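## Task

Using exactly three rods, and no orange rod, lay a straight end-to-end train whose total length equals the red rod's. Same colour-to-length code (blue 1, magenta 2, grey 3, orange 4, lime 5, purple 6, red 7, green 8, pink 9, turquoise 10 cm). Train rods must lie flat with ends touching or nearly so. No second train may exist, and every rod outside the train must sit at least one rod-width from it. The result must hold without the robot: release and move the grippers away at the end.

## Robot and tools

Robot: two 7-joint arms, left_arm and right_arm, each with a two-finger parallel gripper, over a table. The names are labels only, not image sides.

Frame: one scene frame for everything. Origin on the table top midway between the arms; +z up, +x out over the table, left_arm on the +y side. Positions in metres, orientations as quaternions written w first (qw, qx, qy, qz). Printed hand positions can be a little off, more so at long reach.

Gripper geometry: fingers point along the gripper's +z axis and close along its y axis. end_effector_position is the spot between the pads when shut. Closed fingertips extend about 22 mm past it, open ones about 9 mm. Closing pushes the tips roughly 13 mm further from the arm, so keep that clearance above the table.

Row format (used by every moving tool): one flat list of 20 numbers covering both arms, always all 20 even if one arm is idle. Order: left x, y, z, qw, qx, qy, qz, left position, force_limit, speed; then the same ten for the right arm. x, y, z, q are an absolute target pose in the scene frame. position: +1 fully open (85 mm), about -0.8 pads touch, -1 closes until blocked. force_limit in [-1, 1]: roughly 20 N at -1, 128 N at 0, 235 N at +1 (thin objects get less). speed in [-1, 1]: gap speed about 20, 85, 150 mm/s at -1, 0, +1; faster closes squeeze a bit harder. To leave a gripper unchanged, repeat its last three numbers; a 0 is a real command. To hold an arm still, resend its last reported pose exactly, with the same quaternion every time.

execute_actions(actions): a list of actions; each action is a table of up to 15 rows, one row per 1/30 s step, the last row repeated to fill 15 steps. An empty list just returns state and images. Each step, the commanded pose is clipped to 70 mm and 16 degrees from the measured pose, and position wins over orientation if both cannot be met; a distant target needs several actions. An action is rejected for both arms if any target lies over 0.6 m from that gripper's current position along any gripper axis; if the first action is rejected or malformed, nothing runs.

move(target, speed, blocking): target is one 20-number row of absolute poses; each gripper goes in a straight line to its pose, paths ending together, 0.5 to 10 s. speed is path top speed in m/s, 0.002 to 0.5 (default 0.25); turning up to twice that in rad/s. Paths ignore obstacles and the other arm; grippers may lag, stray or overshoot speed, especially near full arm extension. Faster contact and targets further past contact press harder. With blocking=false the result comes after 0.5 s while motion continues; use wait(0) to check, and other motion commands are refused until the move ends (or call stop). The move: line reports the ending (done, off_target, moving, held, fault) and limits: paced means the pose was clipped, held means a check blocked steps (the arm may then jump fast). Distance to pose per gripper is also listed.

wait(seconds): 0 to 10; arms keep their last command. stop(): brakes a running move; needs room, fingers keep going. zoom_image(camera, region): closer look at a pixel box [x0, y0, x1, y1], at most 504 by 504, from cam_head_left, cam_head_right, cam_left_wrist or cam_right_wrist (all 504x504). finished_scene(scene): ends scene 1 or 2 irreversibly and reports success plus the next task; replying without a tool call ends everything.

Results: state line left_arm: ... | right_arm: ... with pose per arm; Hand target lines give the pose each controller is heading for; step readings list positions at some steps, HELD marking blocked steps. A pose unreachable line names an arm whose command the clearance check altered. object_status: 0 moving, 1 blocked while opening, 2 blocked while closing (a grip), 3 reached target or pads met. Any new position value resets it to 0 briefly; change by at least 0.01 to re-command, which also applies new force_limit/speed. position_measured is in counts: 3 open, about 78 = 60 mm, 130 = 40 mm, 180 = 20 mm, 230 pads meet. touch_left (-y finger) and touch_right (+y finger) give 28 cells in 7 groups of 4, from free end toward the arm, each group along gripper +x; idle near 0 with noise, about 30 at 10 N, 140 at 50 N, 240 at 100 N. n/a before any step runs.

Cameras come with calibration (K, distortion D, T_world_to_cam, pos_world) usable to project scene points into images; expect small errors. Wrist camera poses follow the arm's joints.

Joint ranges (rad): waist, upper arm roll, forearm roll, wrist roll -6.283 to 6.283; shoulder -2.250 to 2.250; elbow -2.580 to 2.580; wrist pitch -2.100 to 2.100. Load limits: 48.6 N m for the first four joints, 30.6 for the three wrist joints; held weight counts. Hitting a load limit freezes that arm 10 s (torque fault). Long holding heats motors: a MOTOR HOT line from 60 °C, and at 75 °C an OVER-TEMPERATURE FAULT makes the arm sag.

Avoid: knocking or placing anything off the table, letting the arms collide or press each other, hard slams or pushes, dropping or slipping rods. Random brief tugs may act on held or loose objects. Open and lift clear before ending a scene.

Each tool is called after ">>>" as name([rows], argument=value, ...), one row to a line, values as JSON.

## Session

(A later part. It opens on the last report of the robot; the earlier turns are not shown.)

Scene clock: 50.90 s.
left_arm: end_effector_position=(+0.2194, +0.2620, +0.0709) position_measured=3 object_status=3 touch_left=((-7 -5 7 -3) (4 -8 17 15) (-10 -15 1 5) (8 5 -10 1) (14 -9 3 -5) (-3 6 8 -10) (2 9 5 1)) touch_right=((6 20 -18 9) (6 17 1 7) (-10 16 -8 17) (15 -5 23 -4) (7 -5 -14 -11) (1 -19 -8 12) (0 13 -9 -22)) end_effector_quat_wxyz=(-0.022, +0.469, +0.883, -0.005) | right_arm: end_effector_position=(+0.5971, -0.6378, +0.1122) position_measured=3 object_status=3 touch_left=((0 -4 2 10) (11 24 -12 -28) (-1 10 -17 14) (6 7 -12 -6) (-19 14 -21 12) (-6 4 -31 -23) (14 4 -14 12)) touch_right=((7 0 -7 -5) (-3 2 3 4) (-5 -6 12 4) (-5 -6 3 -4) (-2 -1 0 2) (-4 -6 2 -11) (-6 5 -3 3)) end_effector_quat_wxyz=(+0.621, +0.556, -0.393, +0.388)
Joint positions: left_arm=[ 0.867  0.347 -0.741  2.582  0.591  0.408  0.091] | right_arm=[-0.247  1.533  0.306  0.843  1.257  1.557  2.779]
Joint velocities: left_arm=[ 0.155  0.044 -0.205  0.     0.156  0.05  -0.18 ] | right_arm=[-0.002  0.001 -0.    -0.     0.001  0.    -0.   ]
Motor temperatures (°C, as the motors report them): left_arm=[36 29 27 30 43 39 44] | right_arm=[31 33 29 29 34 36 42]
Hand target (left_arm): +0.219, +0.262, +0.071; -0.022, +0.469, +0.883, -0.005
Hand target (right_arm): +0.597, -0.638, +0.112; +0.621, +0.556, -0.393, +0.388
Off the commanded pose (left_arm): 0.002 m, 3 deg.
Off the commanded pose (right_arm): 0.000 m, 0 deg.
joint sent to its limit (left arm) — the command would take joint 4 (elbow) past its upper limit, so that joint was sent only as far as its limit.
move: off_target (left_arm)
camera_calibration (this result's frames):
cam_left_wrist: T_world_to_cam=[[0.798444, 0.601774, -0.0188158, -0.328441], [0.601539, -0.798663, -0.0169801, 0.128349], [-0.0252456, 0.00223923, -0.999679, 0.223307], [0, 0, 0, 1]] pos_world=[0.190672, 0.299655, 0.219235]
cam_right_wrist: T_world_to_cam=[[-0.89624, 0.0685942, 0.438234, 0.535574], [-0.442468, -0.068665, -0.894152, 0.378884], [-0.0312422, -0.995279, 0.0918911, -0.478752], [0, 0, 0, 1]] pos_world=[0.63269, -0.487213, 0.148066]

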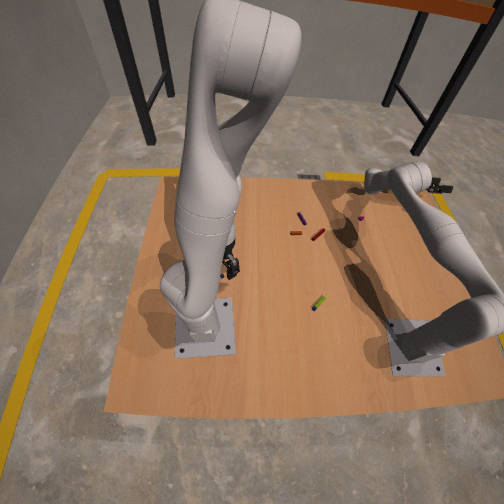

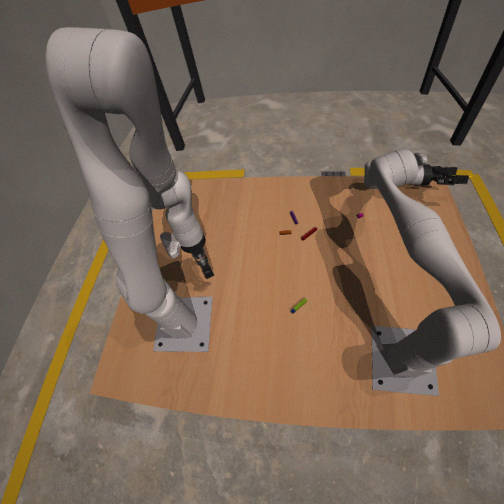

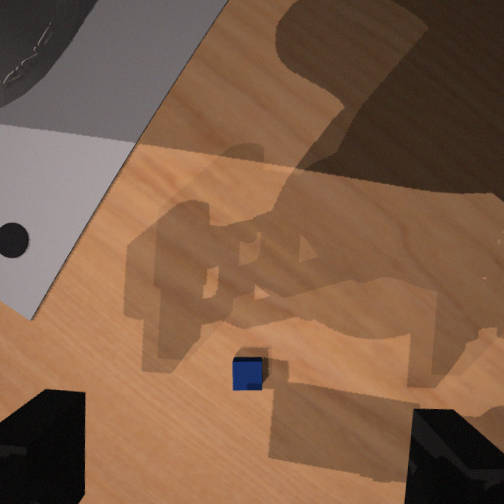

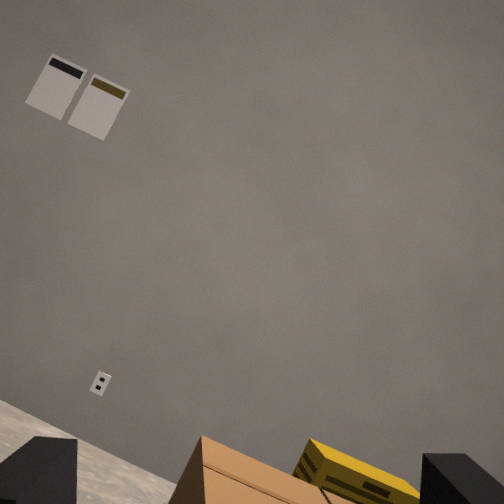

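>>> move(target=[0.2186,0.2635,0.026,0,0.4695,0.8829,0,1,-0.6,0, 0.5971,-0.6378,0.1122,0.621,0.556,-0.393,0.388,1,0,0], speed=0.05)

Scene clock: 52.23 s.
left_arm: end_effector_position=(+0.2198, +0.2624, +0.0266) position_measured=3 object_status=3 touch_left=((12 -3 5 -8) (9 2 8 -6) (1 -9 -7 12) (9 -7 -8 0) (10 -1 7 -5) (5 9 4 -4) (-8 7 -1 16)) touch_right=((-11 16 -2 13) (-41 -15 8 20) (6 16 -8 4) (-33 -2 -1 7) (-5 -19 0 -18) (1 -4 4 15) (-23 10 -27 -24)) end_effector_quat_wxyz=(-0.049, +0.469, +0.882, -0.009) | right_arm: end_effector_position=(+0.5971, -0.6378, +0.1122) position_measured=3 object_status=3 touch_left=((11 -9 17 -2) (-9 1 26 3) (7 15 -12 -15) (7 8 -19 22) (6 2 -7 -6) (11 3 6 7) (-5 -10 11 -6)) touch_right=((5 11 -2 -7) (3 11 -15 -5) (6 -6 -3 1) (4 -4 12 10) (9 -8 4 19) (5 3 0 -7) (11 10 -9 7)) end_effector_quat_wxyz=(+0.621, +0.556, -0.393, +0.388)
Joint positions: left_arm=[ 0.779  0.572 -0.67   2.582  1.039  0.374 -0.353] | right_arm=[-0.247  1.533  0.306  0.843  1.257  1.557  2.779]
Joint velocities: left_arm=[ 0.133  0.063 -0.226 -0.     0.158  0.129 -0.206] | right_arm=[ 0.001 -0.     0.    -0.     0.001 -0.001 -0.   ]
Motor temperatures (°C, as the motors report them): left_arm=[36 29 27 30 43 39 44] | right_arm=[31 33 29 29 34 36 42]
Hand target (left_arm): +0.220, +0.263, +0.026; -0.049, +0.468, +0.882, -0.009
Hand target (right_arm): +0.597, -0.638, +0.112; +0.621, +0.556, -0.393, +0.388
Off the commanded pose (left_arm): 0.002 m, 6 deg.
Off the commanded pose (right_arm): 0.000 m, 0 deg.
joint sent to its limit (left arm) — the command would take joint 4 (elbow) past its upper limit, so that joint was sent only as far as its limit.
move: off_target (left_arm)
camera_calibration (this result's frames):
cam_left_wrist: T_world_to_cam=[[0.797431, 0.601428, -0.0488783, -0.328725], [0.598478, -0.798649, -0.0631092, 0.129502], [-0.0769922, 0.0210726, -0.996809, 0.185398], [0, 0, 0, 1]] pos_world=[0.198905, 0.297224, 0.176911]
cam_right_wrist: T_world_to_cam=[[-0.89624, 0.0685944, 0.438234, 0.535574], [-0.442468, -0.0686647, -0.894151, 0.378884], [-0.0312425, -0.995279, 0.0918909, -0.478752], [0, 0, 0, 1]] pos_world=[0.63269, -0.487214, 0.148066]

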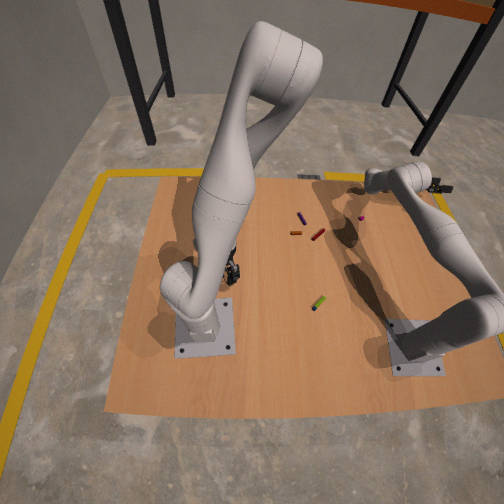

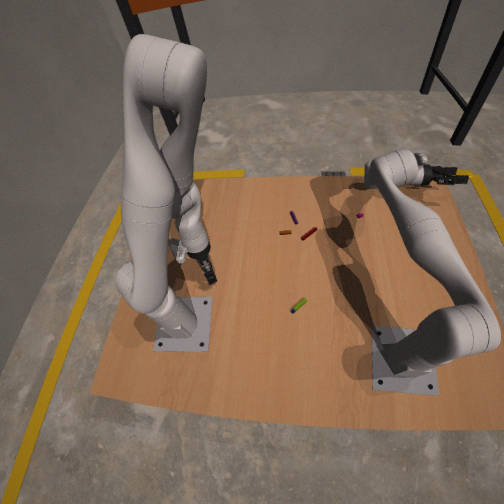

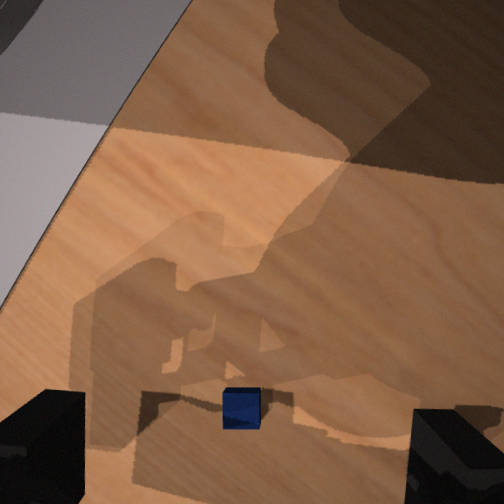

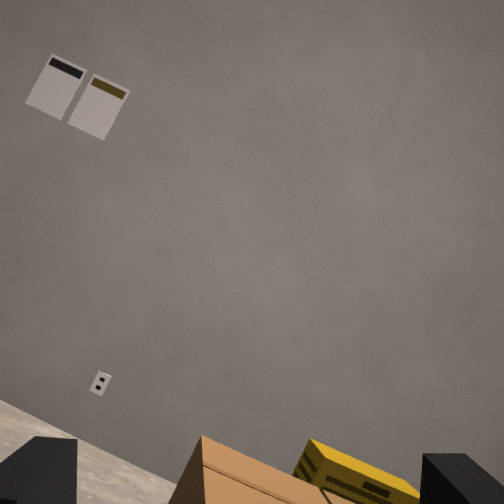

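>>> execute_actions([
  [[0.2186,0.2635,0.026,0,0.4695,0.8829,0,-1,-0.6,0, 0.5971,-0.6378,0.1122,0.621,0.556,-0.393,0.388,1,0,0]],
  [[0.2186,0.2635,0.026,0,0.4695,0.8829,0,-1,-0.6,0, 0.5971,-0.6378,0.1122,0.621,0.556,-0.393,0.388,1,0,0]],
  [[0.2186,0.2635,0.026,0,0.4695,0.8829,0,-1,-0.6,0, 0.5971,-0.6378,0.1122,0.621,0.556,-0.393,0.388,1,0,0]],
])

Scene clock: 53.97 s.
left_arm: end_effector_position=(+0.2198, +0.2632, +0.0264) position_measured=210 object_status=2 touch_left=((-6 120 639 713) (9 21 160 194) (-2 6 1 15) (7 2 3 -2) (23 -8 -3 -10) (-5 12 10 -17) (1 6 8 6)) touch_right=((-11 55 685 760) (8 35 109 189) (-6 -1 2 19) (-3 -9 0 17) (6 31 -12 -21) (-23 6 5 17) (25 -1 23 -2)) end_effector_quat_wxyz=(-0.046, +0.469, +0.882, -0.009) | right_arm: end_effector_position=(+0.5971, -0.6378, +0.1122) position_measured=3 object_status=3 touch_left=((-1 -2 26 -13) (-7 0 -18 -21) (26 -17 -1 -6) (8 30 27 -2) (9 11 -5 9) (18 -5 1 -9) (-3 -11 4 4)) touch_right=((12 1 -1 10) (2 -4 -7 2) (2 2 -2 -2) (4 1 3 -1) (5 -8 6 14) (9 -1 -3 -1) (-7 -1 -11 -9)) end_effector_quat_wxyz=(+0.621, +0.556, -0.393, +0.388)
Joint positions: left_arm=[ 1.     0.698 -1.016  2.582  1.187  0.599 -0.566] | right_arm=[-0.247  1.533  0.306  0.843  1.257  1.557  2.779]
Joint velocities: left_arm=[ 0.117  0.1   -0.202  0.001  0.053  0.157 -0.095] | right_arm=[-0.    -0.     0.001  0.001  0.001 -0.    -0.   ]
Motor temperatures (°C, as the motors report them): left_arm=[36 29 27 30 43 39 44] | right_arm=[31 34 29 29 34 36 42]
Hand target (left_arm): +0.220, +0.263, +0.026; -0.046, +0.469, +0.882, -0.009
Hand target (right_arm): +0.597, -0.638, +0.112; +0.621, +0.556, -0.393, +0.388
Off the commanded pose (left_arm): 0.001 m, 5 deg.
Off the commanded pose (right_arm): 0.000 m, 0 deg.
joint sent to its limit (left arm) — the command would take joint 4 (elbow) past its upper limit, so that joint was sent only as far as its limit.
Step readings (end_effector_position; steps 1 to 15: 1st action; 16 to 30: 2nd action; 31 to 45: 3rd action):
0: left_arm (+0.2199, +0.2628, +0.0266) | right_arm (+0.5971, -0.6378, +0.1122)
1: left_arm (+0.2198, +0.2628, +0.0265) | right_arm (+0.5971, -0.6378, +0.1122)
2: left_arm (+0.2195, +0.2626, +0.0263) | right_arm (+0.5971, -0.6378, +0.1122)
4: left_arm (+0.2194, +0.2628, +0.0262) | right_arm (+0.5971, -0.6378, +0.1122)
8: left_arm (+0.2196, +0.2631, +0.0263) | right_arm (+0.5971, -0.6378, +0.1122)
15: left_arm (+0.2197, +0.2632, +0.0263) | right_arm (+0.5971, -0.6378, +0.1122)
16: left_arm (+0.2197, +0.2632, +0.0263) | right_arm (+0.5971, -0.6378, +0.1122)
17: left_arm (+0.2197, +0.2632, +0.0263) | right_arm (+0.5971, -0.6378, +0.1122)
19: left_arm (+0.2197, +0.2632, +0.0263) | right_arm (+0.5971, -0.6378, +0.1122)
23: left_arm (+0.2197, +0.2632, +0.0263) | right_arm (+0.5971, -0.6378, +0.1122)
30: left_arm (+0.2197, +0.2632, +0.0263) | right_arm (+0.5971, -0.6378, +0.1122)
31: left_arm (+0.2197, +0.2632, +0.0264) | right_arm (+0.5971, -0.6378, +0.1122)
32: left_arm (+0.2197, +0.2632, +0.0264) | right_arm (+0.5971, -0.6378, +0.1122)
34: left_arm (+0.2197, +0.2632, +0.0264) | right_arm (+0.5971, -0.6378, +0.1122)
38: left_arm (+0.2197, +0.2632, +0.0264) | right_arm (+0.5971, -0.6378, +0.1122)
45: end_effector_position above
camera_calibration (this result's frames):
cam_left_wrist: T_world_to_cam=[[0.797151, 0.602, -0.0463193, -0.329339], [0.599537, -0.798295, -0.0572744, 0.129677], [-0.0714557, 0.0178862, -0.997283, 0.184778], [0, 0, 0, 1]] pos_world=[0.19799, 0.298478, 0.176448]
cam_right_wrist: T_world_to_cam=[[-0.89624, 0.0685942, 0.438234, 0.535574], [-0.442469, -0.0686646, -0.894151, 0.378884], [-0.0312424, -0.995279, 0.0918908, -0.478752], [0, 0, 0, 1]] pos_world=[0.63269, -0.487213, 0.148066]

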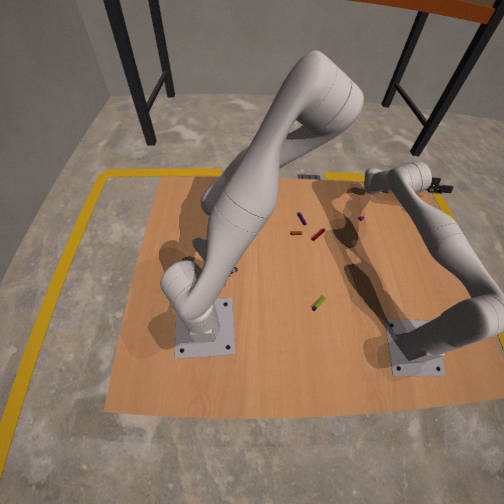

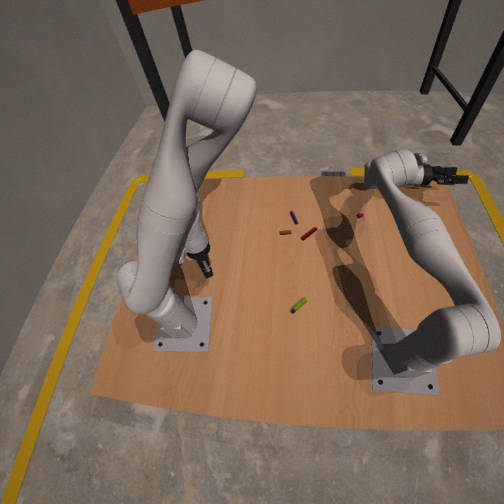

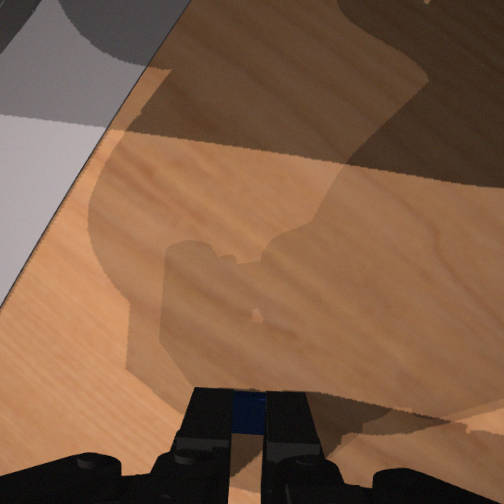

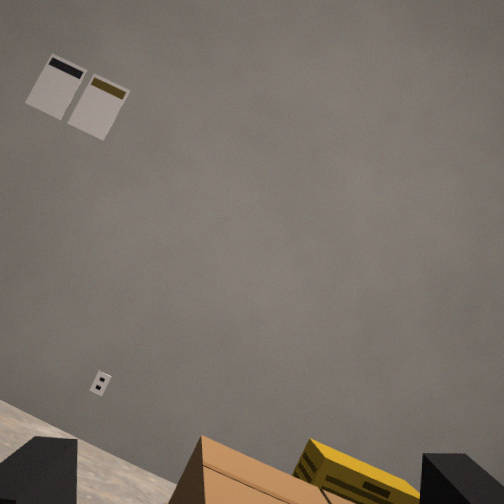

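>>> move(target=[0.1515,-0.075,0.06,0,0.3987,0.9171,0,-1,-0.6,0, 0.5971,-0.6378,0.1122,0.621,0.556,-0.393,0.388,1,0,0])

>>> move(target=[0.1515,-0.075,0.028,0,0.3987,0.9171,0,-1,-0.6,0, 0.5971,-0.6378,0.1122,0.621,0.556,-0.393,0.388,1,0,0], speed=0.08)

Scene clock: 56.03 s.
left_arm: end_effector_position=(+0.1514, -0.0718, +0.0595) position_measured=210 object_status=2 touch_left=((-4 100 628 707) (2 8 152 185) (-7 -5 -7 0) (10 7 -5 -7) (7 -2 -3 -11) (-2 0 5 -1) (6 1 10 -1)) touch_right=((-20 99 690 761) (6 53 91 208) (-12 -1 -4 -30) (-19 0 -5 1) (8 -12 11 -12) (19 -6 24 4) (-6 -14 -14 4)) end_effector_quat_wxyz=(-0.001, +0.398, +0.917, +0.003) | right_arm: end_effector_position=(+0.5971, -0.6378, +0.1122) position_measured=3 object_status=3 touch_left=((-3 -4 12 4) (0 14 -27 7) (-6 -13 0 -9) (-3 2 -11 -2) (23 0 -4 -4) (8 -16 9 -14) (-12 0 7 -10)) touch_right=((7 7 14 -2) (5 6 -7 5) (3 -9 -13 7) (10 -7 3 -7) (1 -4 5 6) (2 -7 -8 3) (0 -4 -5 2)) end_effector_quat_wxyz=(+0.621, +0.556, -0.393, +0.388)
Joint positions: left_arm=[ 1.995  0.808 -1.009  1.954  0.881  0.909  1.174] | right_arm=[-0.247  1.533  0.306  0.843  1.257  1.557  2.779]
Joint velocities: left_arm=[ 0.003  0.009  0.006 -0.003 -0.005 -0.003  0.005] | right_arm=[ 0.     0.    -0.001 -0.001  0.002  0.     0.   ]
Motor temperatures (°C, as the motors report them): left_arm=[36 29 27 30 43 39 44] | right_arm=[31 34 29 29 34 36 42]
Hand target (left_arm): +0.151, -0.072, +0.059; -0.001, +0.399, +0.917, +0.004
Hand target (right_arm): +0.597, -0.638, +0.112; +0.621, +0.556, -0.393, +0.388
Off the commanded pose (left_arm): 0.003 m, 0 deg.
Off the commanded pose (right_arm): 0.000 m, 0 deg.
move: done
camera_calibration (this result's frames):
cam_left_wrist: T_world_to_cam=[[0.694658, 0.719177, 0.0153253, -0.0513138], [0.719025, -0.694826, 0.0148019, -0.109817], [0.0212936, 0.000737076, -0.999773, 0.203845], [0, 0, 0, 1]] pos_world=[0.110266, -0.0395502, 0.20621]
cam_right_wrist: T_world_to_cam=[[-0.89624, 0.0685944, 0.438234, 0.535574], [-0.442468, -0.0686647, -0.894151, 0.378884], [-0.0312425, -0.995279, 0.0918909, -0.478752], [0, 0, 0, 1]] pos_world=[0.63269, -0.487213, 0.148066]

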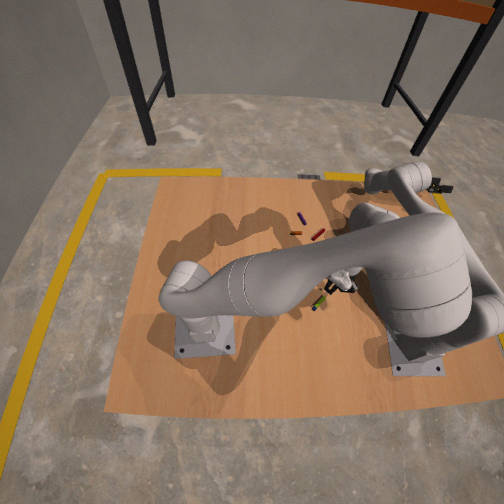

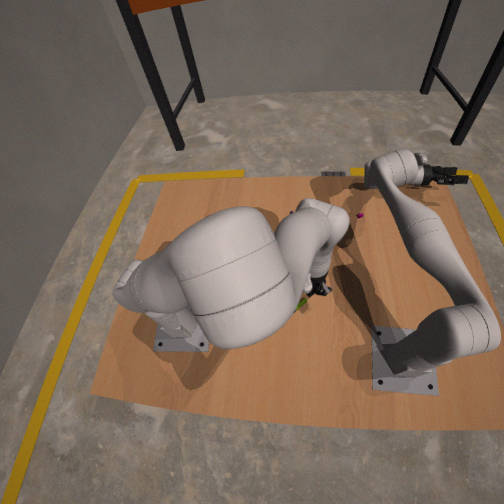

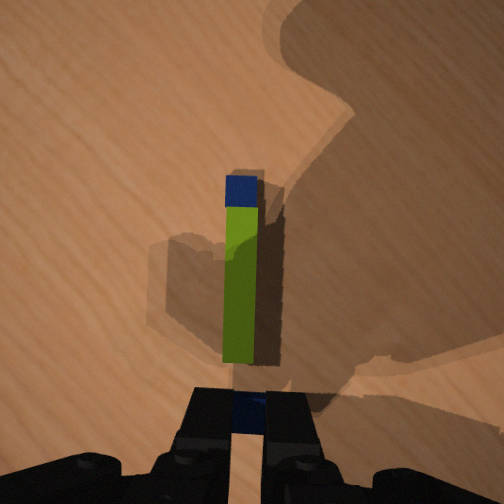

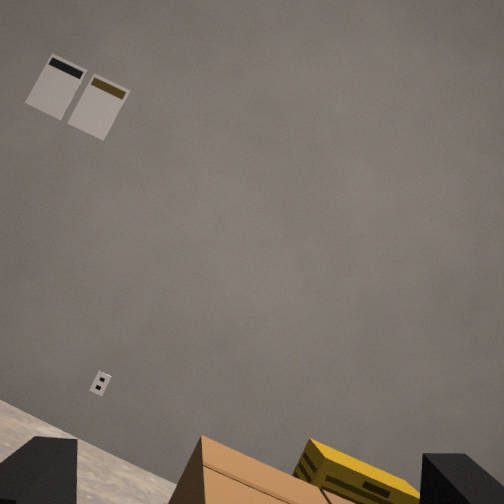

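Scene clock: 56.77 s.
left_arm: end_effector_position=(+0.1512, -0.0751, +0.0282) position_measured=210 object_status=2 touch_left=((13 120 634 698) (9 11 147 177) (4 -10 -11 8) (4 3 -7 -4) (3 -10 -1 -10) (-6 5 8 -1) (11 13 2 6)) touch_right=((7 97 676 799) (-5 15 119 198) (3 -14 4 41) (-11 -6 3 15) (-29 -3 -2 -4) (2 2 2 18) (-38 13 -13 -6)) end_effector_quat_wxyz=(-0.000, +0.399, +0.917, -0.000) | right_arm: end_effector_position=(+0.5971, -0.6378, +0.1122) position_measured=3 object_status=3 touch_left=((-8 -12 -11 0) (-19 -6 -2 7) (15 10 3 7) (-4 -2 29 14) (-8 7 18 -7) (7 5 9 4) (-23 11 -7 -16)) touch_right=((4 -6 -4 -5) (1 4 -3 -7) (6 1 4 1) (1 2 7 -1) (5 3 3 13) (3 -7 0 -5) (0 6 -11 6)) end_effector_quat_wxyz=(+0.621, +0.556, -0.393, +0.388)
Joint positions: left_arm=[ 1.956  0.862 -0.946  1.971  0.965  0.847  1.113] | right_arm=[-0.247  1.533  0.306  0.843  1.257  1.557  2.779]
Joint velocities: left_arm=[-0.004  0.004 -0.002  0.001 -0.    -0.    -0.   ] | right_arm=[ 0.001  0.     0.    -0.     0.     0.001 -0.   ]
Motor temperatures (°C, as the motors report them): left_arm=[36 30 27 30 43 39 44] | right_arm=[31 34 29 29 34 36 42]
Hand target (left_arm): +0.151, -0.075, +0.028; -0.000, +0.399, +0.917, -0.000
Hand target (right_arm): +0.597, -0.638, +0.112; +0.621, +0.556, -0.393, +0.388
Off the commanded pose (left_arm): 0.000 m, 0 deg.
Off the commanded pose (right_arm): 0.000 m, 0 deg.
move: done
camera_calibration (this result's frames):
cam_left_wrist: T_world_to_cam=[[0.695452, 0.718513, 0.00918632, -0.0484248], [0.718297, -0.695483, 0.0187965, -0.11158], [0.0198945, -0.00647358, -0.999781, 0.172147], [0, 0, 0, 1]] pos_world=[0.1104, -0.0416934, 0.174652]
cam_right_wrist: T_world_to_cam=[[-0.89624, 0.0685945, 0.438234, 0.535574], [-0.442469, -0.0686647, -0.894151, 0.378884], [-0.0312426, -0.995279, 0.0918909, -0.478752], [0, 0, 0, 1]] pos_world=[0.63269, -0.487213, 0.148066]

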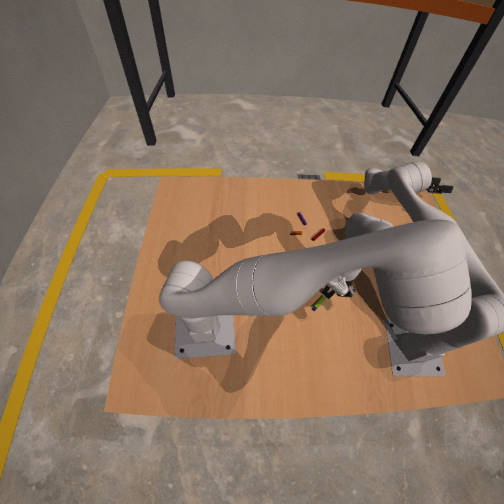

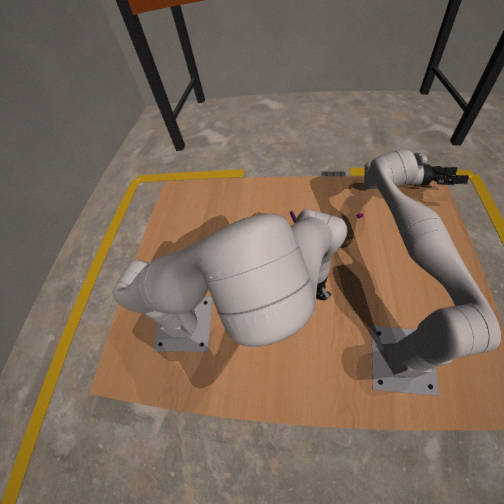

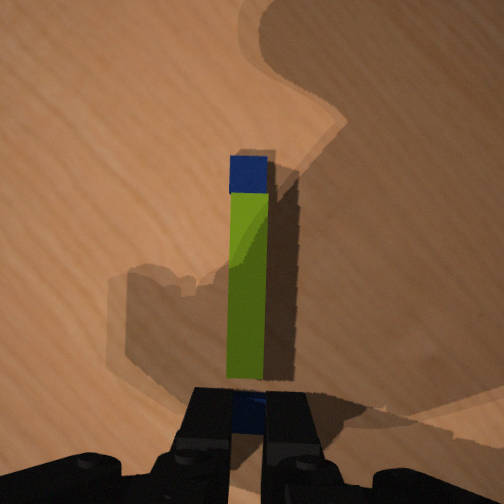

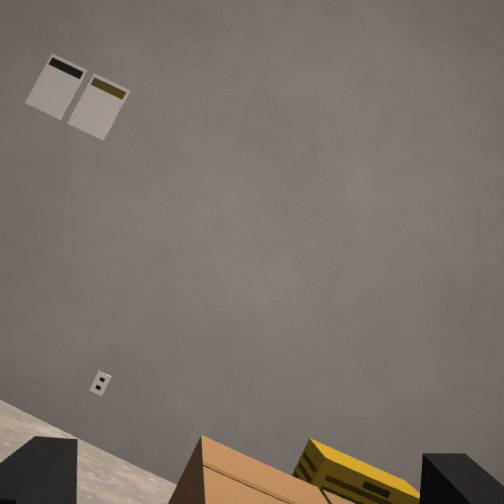

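>>> move(target=[0.1481,-0.0732,0.027,0,0.3987,0.9171,0,-1,-0.6,0, 0.5971,-0.6378,0.1122,0.621,0.556,-0.393,0.388,1,0,0], speed=0.03)

>>> execute_actions([
  [[0.1481,-0.0732,0.027,0,0.3987,0.9171,0,-0.3,-0.6,0, 0.5971,-0.6378,0.1122,0.621,0.556,-0.393,0.388,1,0,0]],
  [[0.1481,-0.0732,0.027,0,0.3987,0.9171,0,-0.3,-0.6,0, 0.5971,-0.6378,0.1122,0.621,0.556,-0.393,0.388,1,0,0]],
])

>>> move(target=[0.17,-0.095,0.15,0,0.3987,0.9171,0,-0.3,-0.6,0, 0.5971,-0.6378,0.1122,0.621,0.556,-0.393,0.388,1,0,0])

Scene clock: 57.67 s.
left_arm: end_effector_position=(+0.1484, -0.0734, +0.0272) position_measured=210 object_status=2 touch_left=((7 113 626 695) (4 23 155 181) (1 -9 -14 10) (-8 -5 -12 -4) (14 -7 -6 -11) (2 7 7 2) (0 8 7 0)) touch_right=((-16 80 679 779) (15 18 151 213) (10 3 -32 5) (-12 4 -8 -28) (-15 15 -38 -3) (22 -1 -1 9) (3 -18 -36 18)) end_effector_quat_wxyz=(+0.000, +0.399, +0.917, -0.000) | right_arm: end_effector_position=(+0.5971, -0.6378, +0.1122) position_measured=3 object_status=3 touch_left=((21 10 -10 13) (-2 9 21 16) (7 -5 -14 8) (4 6 -7 9) (25 -2 4 -11) (7 13 5 -19) (14 -26 -28 13)) touch_right=((9 1 4 6) (-5 -1 -2 3) (3 -11 1 6) (1 -9 10 6) (6 -16 5 3) (-2 -13 -4 -11) (5 2 -7 -7)) end_effector_quat_wxyz=(+0.621, +0.556, -0.393, +0.388)
Joint positions: left_arm=[ 1.963  0.86  -0.945  1.98   0.97   0.84   1.112] | right_arm=[-0.247  1.533  0.306  0.843  1.257  1.557  2.779]
Joint velocities: left_arm=[ 0.001 -0.     0.     0.    -0.    -0.     0.   ] | right_arm=[ 0.002 -0.     0.001 -0.     0.001  0.001 -0.   ]
Motor temperatures (°C, as the motors report them): left_arm=[36 30 27 30 43 39 44] | right_arm=[31 34 29 29 34 36 42]
Hand target (left_arm): +0.148, -0.073, +0.027; +0.000, +0.399, +0.917, +0.000
Hand target (right_arm): +0.597, -0.638, +0.112; +0.621, +0.556, -0.393, +0.388
Off the commanded pose (left_arm): 0.000 m, 0 deg.
Off the commanded pose (right_arm): 0.000 m, 0 deg.
move: done
camera_calibration (this result's frames):
cam_left_wrist: T_world_to_cam=[[0.694956, 0.718989, 0.00954513, -0.0475521], [0.718759, -0.69499, 0.0193421, -0.108359], [0.0205405, -0.00658123, -0.999767, 0.171183], [0, 0, 0, 1]] pos_world=[0.107414, -0.0399924, 0.173693]
cam_right_wrist: T_world_to_cam=[[-0.89624, 0.0685942, 0.438234, 0.535574], [-0.442469, -0.0686649, -0.894151, 0.378884], [-0.0312423, -0.995279, 0.091891, -0.478752], [0, 0, 0, 1]] pos_world=[0.63269, -0.487213, 0.148066]

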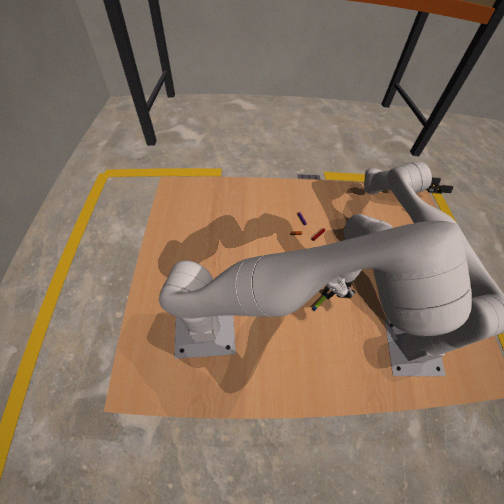

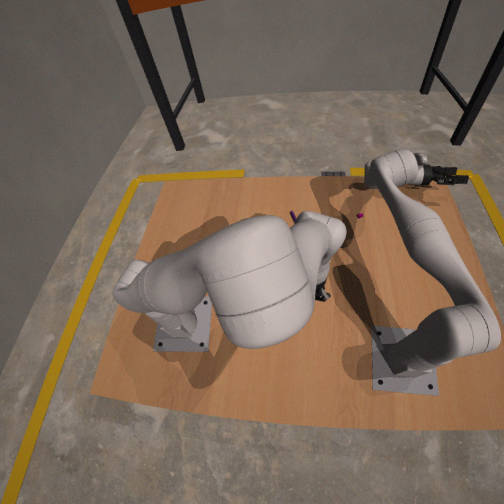

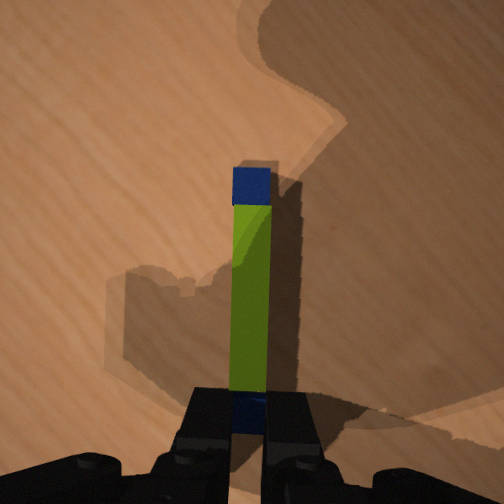

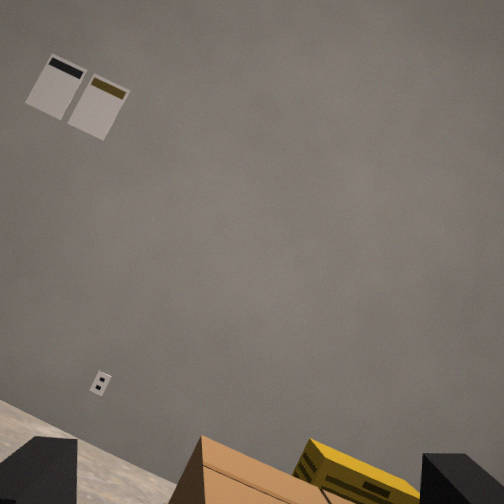

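Scene clock: 58.67 s.
left_arm: end_effector_position=(+0.1481, -0.0732, +0.0270) position_measured=167 object_status=3 touch_left=((3 1 -2 -17) (1 -7 3 2) (-4 -2 -5 7) (6 -9 -2 3) (2 -3 -7 -6) (-10 6 10 -3) (-2 0 17 18)) touch_right=((-12 -1 21 -21) (26 40 25 0) (-1 -1 -15 6) (-3 -24 0 18) (1 33 3 -10) (6 2 2 -13) (-22 8 9 -6)) end_effector_quat_wxyz=(+0.000, +0.399, +0.917, -0.000) | right_arm: end_effector_position=(+0.5971, -0.6378, +0.1122) position_measured=3 object_status=3 touch_left=((16 -3 25 -12) (4 6 9 -1) (15 -12 -13 -11) (19 5 16 -21) (-17 -9 8 9) (4 -18 1 1) (-12 -18 0 1)) touch_right=((7 7 2 3) (8 1 -4 5) (1 -7 0 -2) (-1 -4 11 3) (6 -10 5 11) (0 -8 -15 -5) (7 6 -15 7)) end_effector_quat_wxyz=(+0.621, +0.556, -0.393, +0.388)
Joint positions: left_arm=[ 1.963  0.861 -0.944  1.98   0.97   0.84   1.113] | right_arm=[-0.247  1.533  0.306  0.843  1.257  1.557  2.779]
Joint velocities: left_arm=[-0.    -0.     0.    -0.001  0.     0.     0.   ] | right_arm=[ 0.001  0.    -0.     0.    -0.     0.    -0.   ]
Motor temperatures (°C, as the motors report them): left_arm=[36 30 27 30 43 39 44] | right_arm=[31 34 29 29 34 36 42]
Hand target (left_arm): +0.148, -0.073, +0.027; +0.000, +0.399, +0.917, +0.000
Hand target (right_arm): +0.597, -0.638, +0.112; +0.621, +0.556, -0.393, +0.388
Off the commanded pose (left_arm): 0.000 m, 0 deg.
Off the commanded pose (right_arm): 0.000 m, 0 deg.
Step readings (end_effector_position; steps 1 to 15: 1st action; 16 to 30: 2nd action):
0: left_arm (+0.1484, -0.0734, +0.0272) | right_arm (+0.5971, -0.6378, +0.1122)
1: left_arm (+0.1484, -0.0734, +0.0272) | right_arm (+0.5971, -0.6378, +0.1122)
2: left_arm (+0.1483, -0.0734, +0.0272) | right_arm (+0.5971, -0.6378, +0.1122)
4: left_arm (+0.1481, -0.0733, +0.0271) | right_arm (+0.5971, -0.6378, +0.1122)
8: left_arm (+0.1481, -0.0732, +0.0270) | right_arm (+0.5971, -0.6378, +0.1122)
15: left_arm (+0.1481, -0.0732, +0.0270) | right_arm (+0.5971, -0.6378, +0.1122)
16: left_arm (+0.1481, -0.0732, +0.0270) | right_arm (+0.5971, -0.6378, +0.1122)
17: left_arm (+0.1481, -0.0732, +0.0270) | right_arm (+0.5971, -0.6378, +0.1122)
19: left_arm (+0.1481, -0.0732, +0.0270) | right_arm (+0.5971, -0.6378, +0.1122)
23: left_arm (+0.1481, -0.0732, +0.0270) | right_arm (+0.5971, -0.6378, +0.1122)
30: end_effector_position above
camera_calibration (this result's frames):
cam_left_wrist: T_world_to_cam=[[0.695131, 0.718817, 0.00973305, -0.0475284], [0.7186, -0.695174, 0.0186276, -0.108002], [0.020156, -0.00595447, -0.999779, 0.171068], [0, 0, 0, 1]] pos_world=[0.107201, -0.0398972, 0.173505]
cam_right_wrist: T_world_to_cam=[[-0.89624, 0.068594, 0.438234, 0.535574], [-0.442468, -0.0686647, -0.894151, 0.378884], [-0.0312422, -0.995279, 0.0918907, -0.478752], [0, 0, 0, 1]] pos_world=[0.63269, -0.487213, 0.148066]

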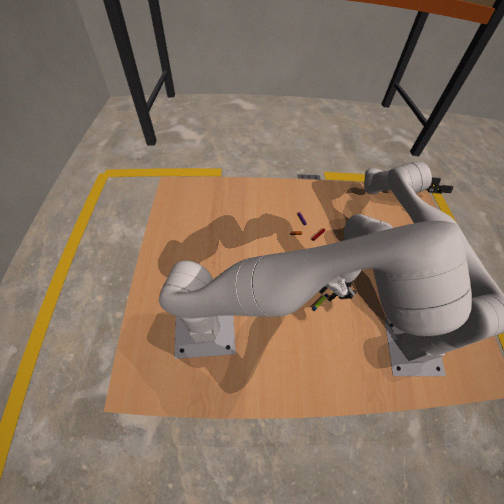

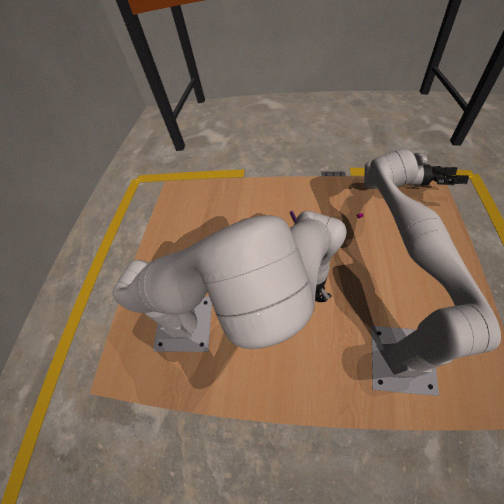

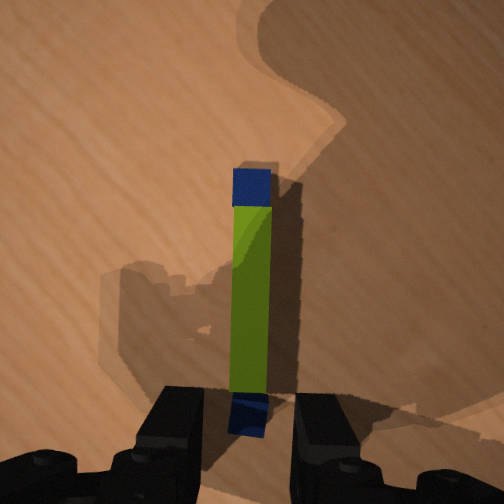

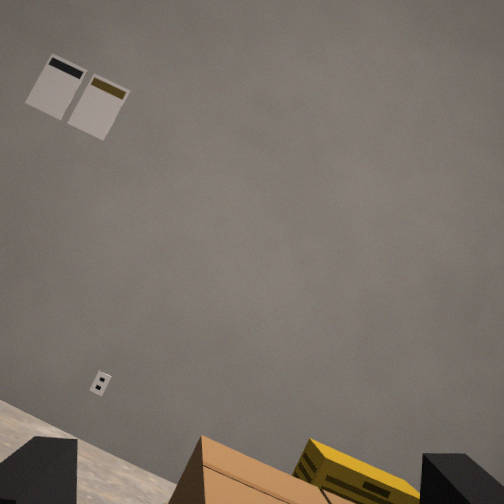

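Scene clock: 59.63 s.
left_arm: end_effector_position=(+0.1701, -0.0953, +0.1497) position_measured=167 object_status=3 touch_left=((5 -4 2 -10) (1 -1 10 2) (-6 -5 -11 8) (12 -3 -3 1) (5 -5 5 -3) (-2 12 9 -1) (-4 8 -1 2)) touch_right=((0 -22 -5 22) (-6 23 -9 16) (-37 -16 -44 -6) (6 20 15 -8) (-15 6 -25 -1) (-19 -2 -22 8) (36 -18 -4 17)) end_effector_quat_wxyz=(+0.000, +0.399, +0.917, +0.000) | right_arm: end_effector_position=(+0.5971, -0.6378, +0.1122) position_measured=3 object_status=3 touch_left=((23 -10 16 3) (18 12 -2 -11) (5 -17 9 5) (2 4 -4 -20) (14 19 -15 2) (6 -13 -9 6) (11 -5 -29 7)) touch_right=((2 9 -6 6) (3 4 -15 -7) (-7 0 -4 2) (0 -13 2 -3) (3 -7 9 4) (6 -1 -17 -9) (5 -5 -4 7)) end_effector_quat_wxyz=(+0.621, +0.556, -0.393, +0.388)
Joint positions: left_arm=[ 2.015  0.703 -1.119  1.77   0.698  1.129  1.321] | right_arm=[-0.247  1.533  0.306  0.843  1.257  1.557  2.779]
Joint velocities: left_arm=[ 0.002 -0.002 -0.001 -0.001 -0.     0.001 -0.001] | right_arm=[ 0.002 -0.    -0.001 -0.    -0.    -0.    -0.   ]
Motor temperatures (°C, as the motors report them): left_arm=[36 30 27 30 43 39 44] | right_arm=[31 34 29 29 34 36 42]
Hand target (left_arm): +0.170, -0.095, +0.150; +0.000, +0.399, +0.917, +0.000
Hand target (right_arm): +0.597, -0.638, +0.112; +0.621, +0.556, -0.393, +0.388
Off the commanded pose (left_arm): 0.000 m, 0 deg.
Off the commanded pose (right_arm): 0.000 m, 0 deg.
move: done
camera_calibration (this result's frames):
cam_left_wrist: T_world_to_cam=[[0.69503, 0.718904, 0.010524, -0.0482462], [0.718687, -0.695089, 0.0184523, -0.141474], [0.0205805, -0.00526145, -0.999774, 0.293152], [0, 0, 0, 1]] pos_world=[0.129174, -0.06211, 0.296205]
cam_right_wrist: T_world_to_cam=[[-0.89624, 0.0685944, 0.438234, 0.535575], [-0.442468, -0.068665, -0.894151, 0.378884], [-0.0312424, -0.995279, 0.0918912, -0.478752], [0, 0, 0, 1]] pos_world=[0.63269, -0.487214, 0.148066]

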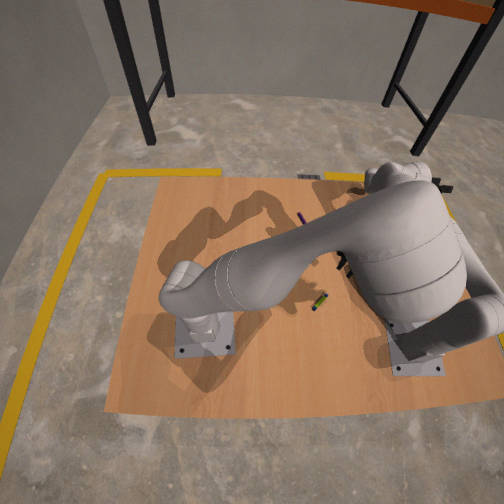

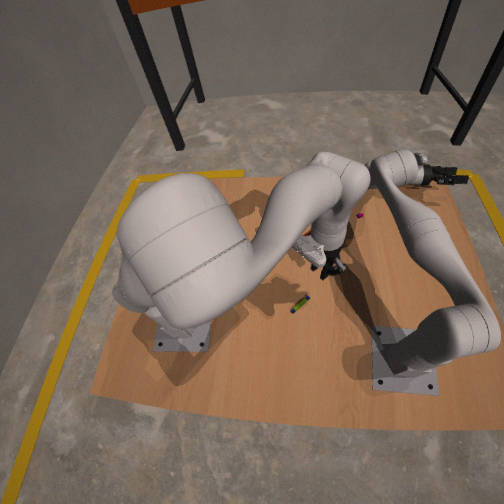

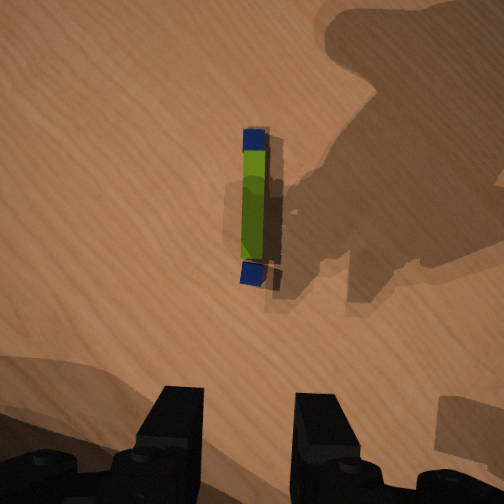

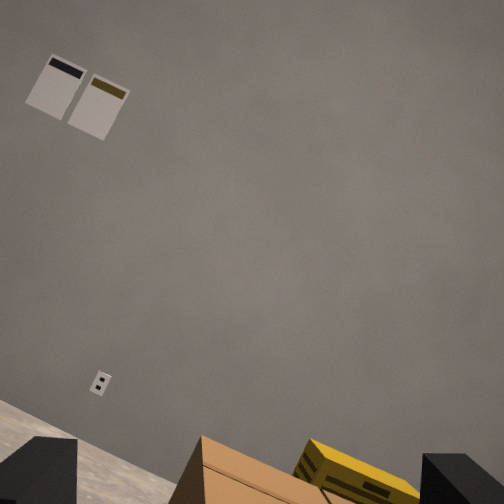

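>>> finished_scene(scene=2)

The scene is finished: the task was done.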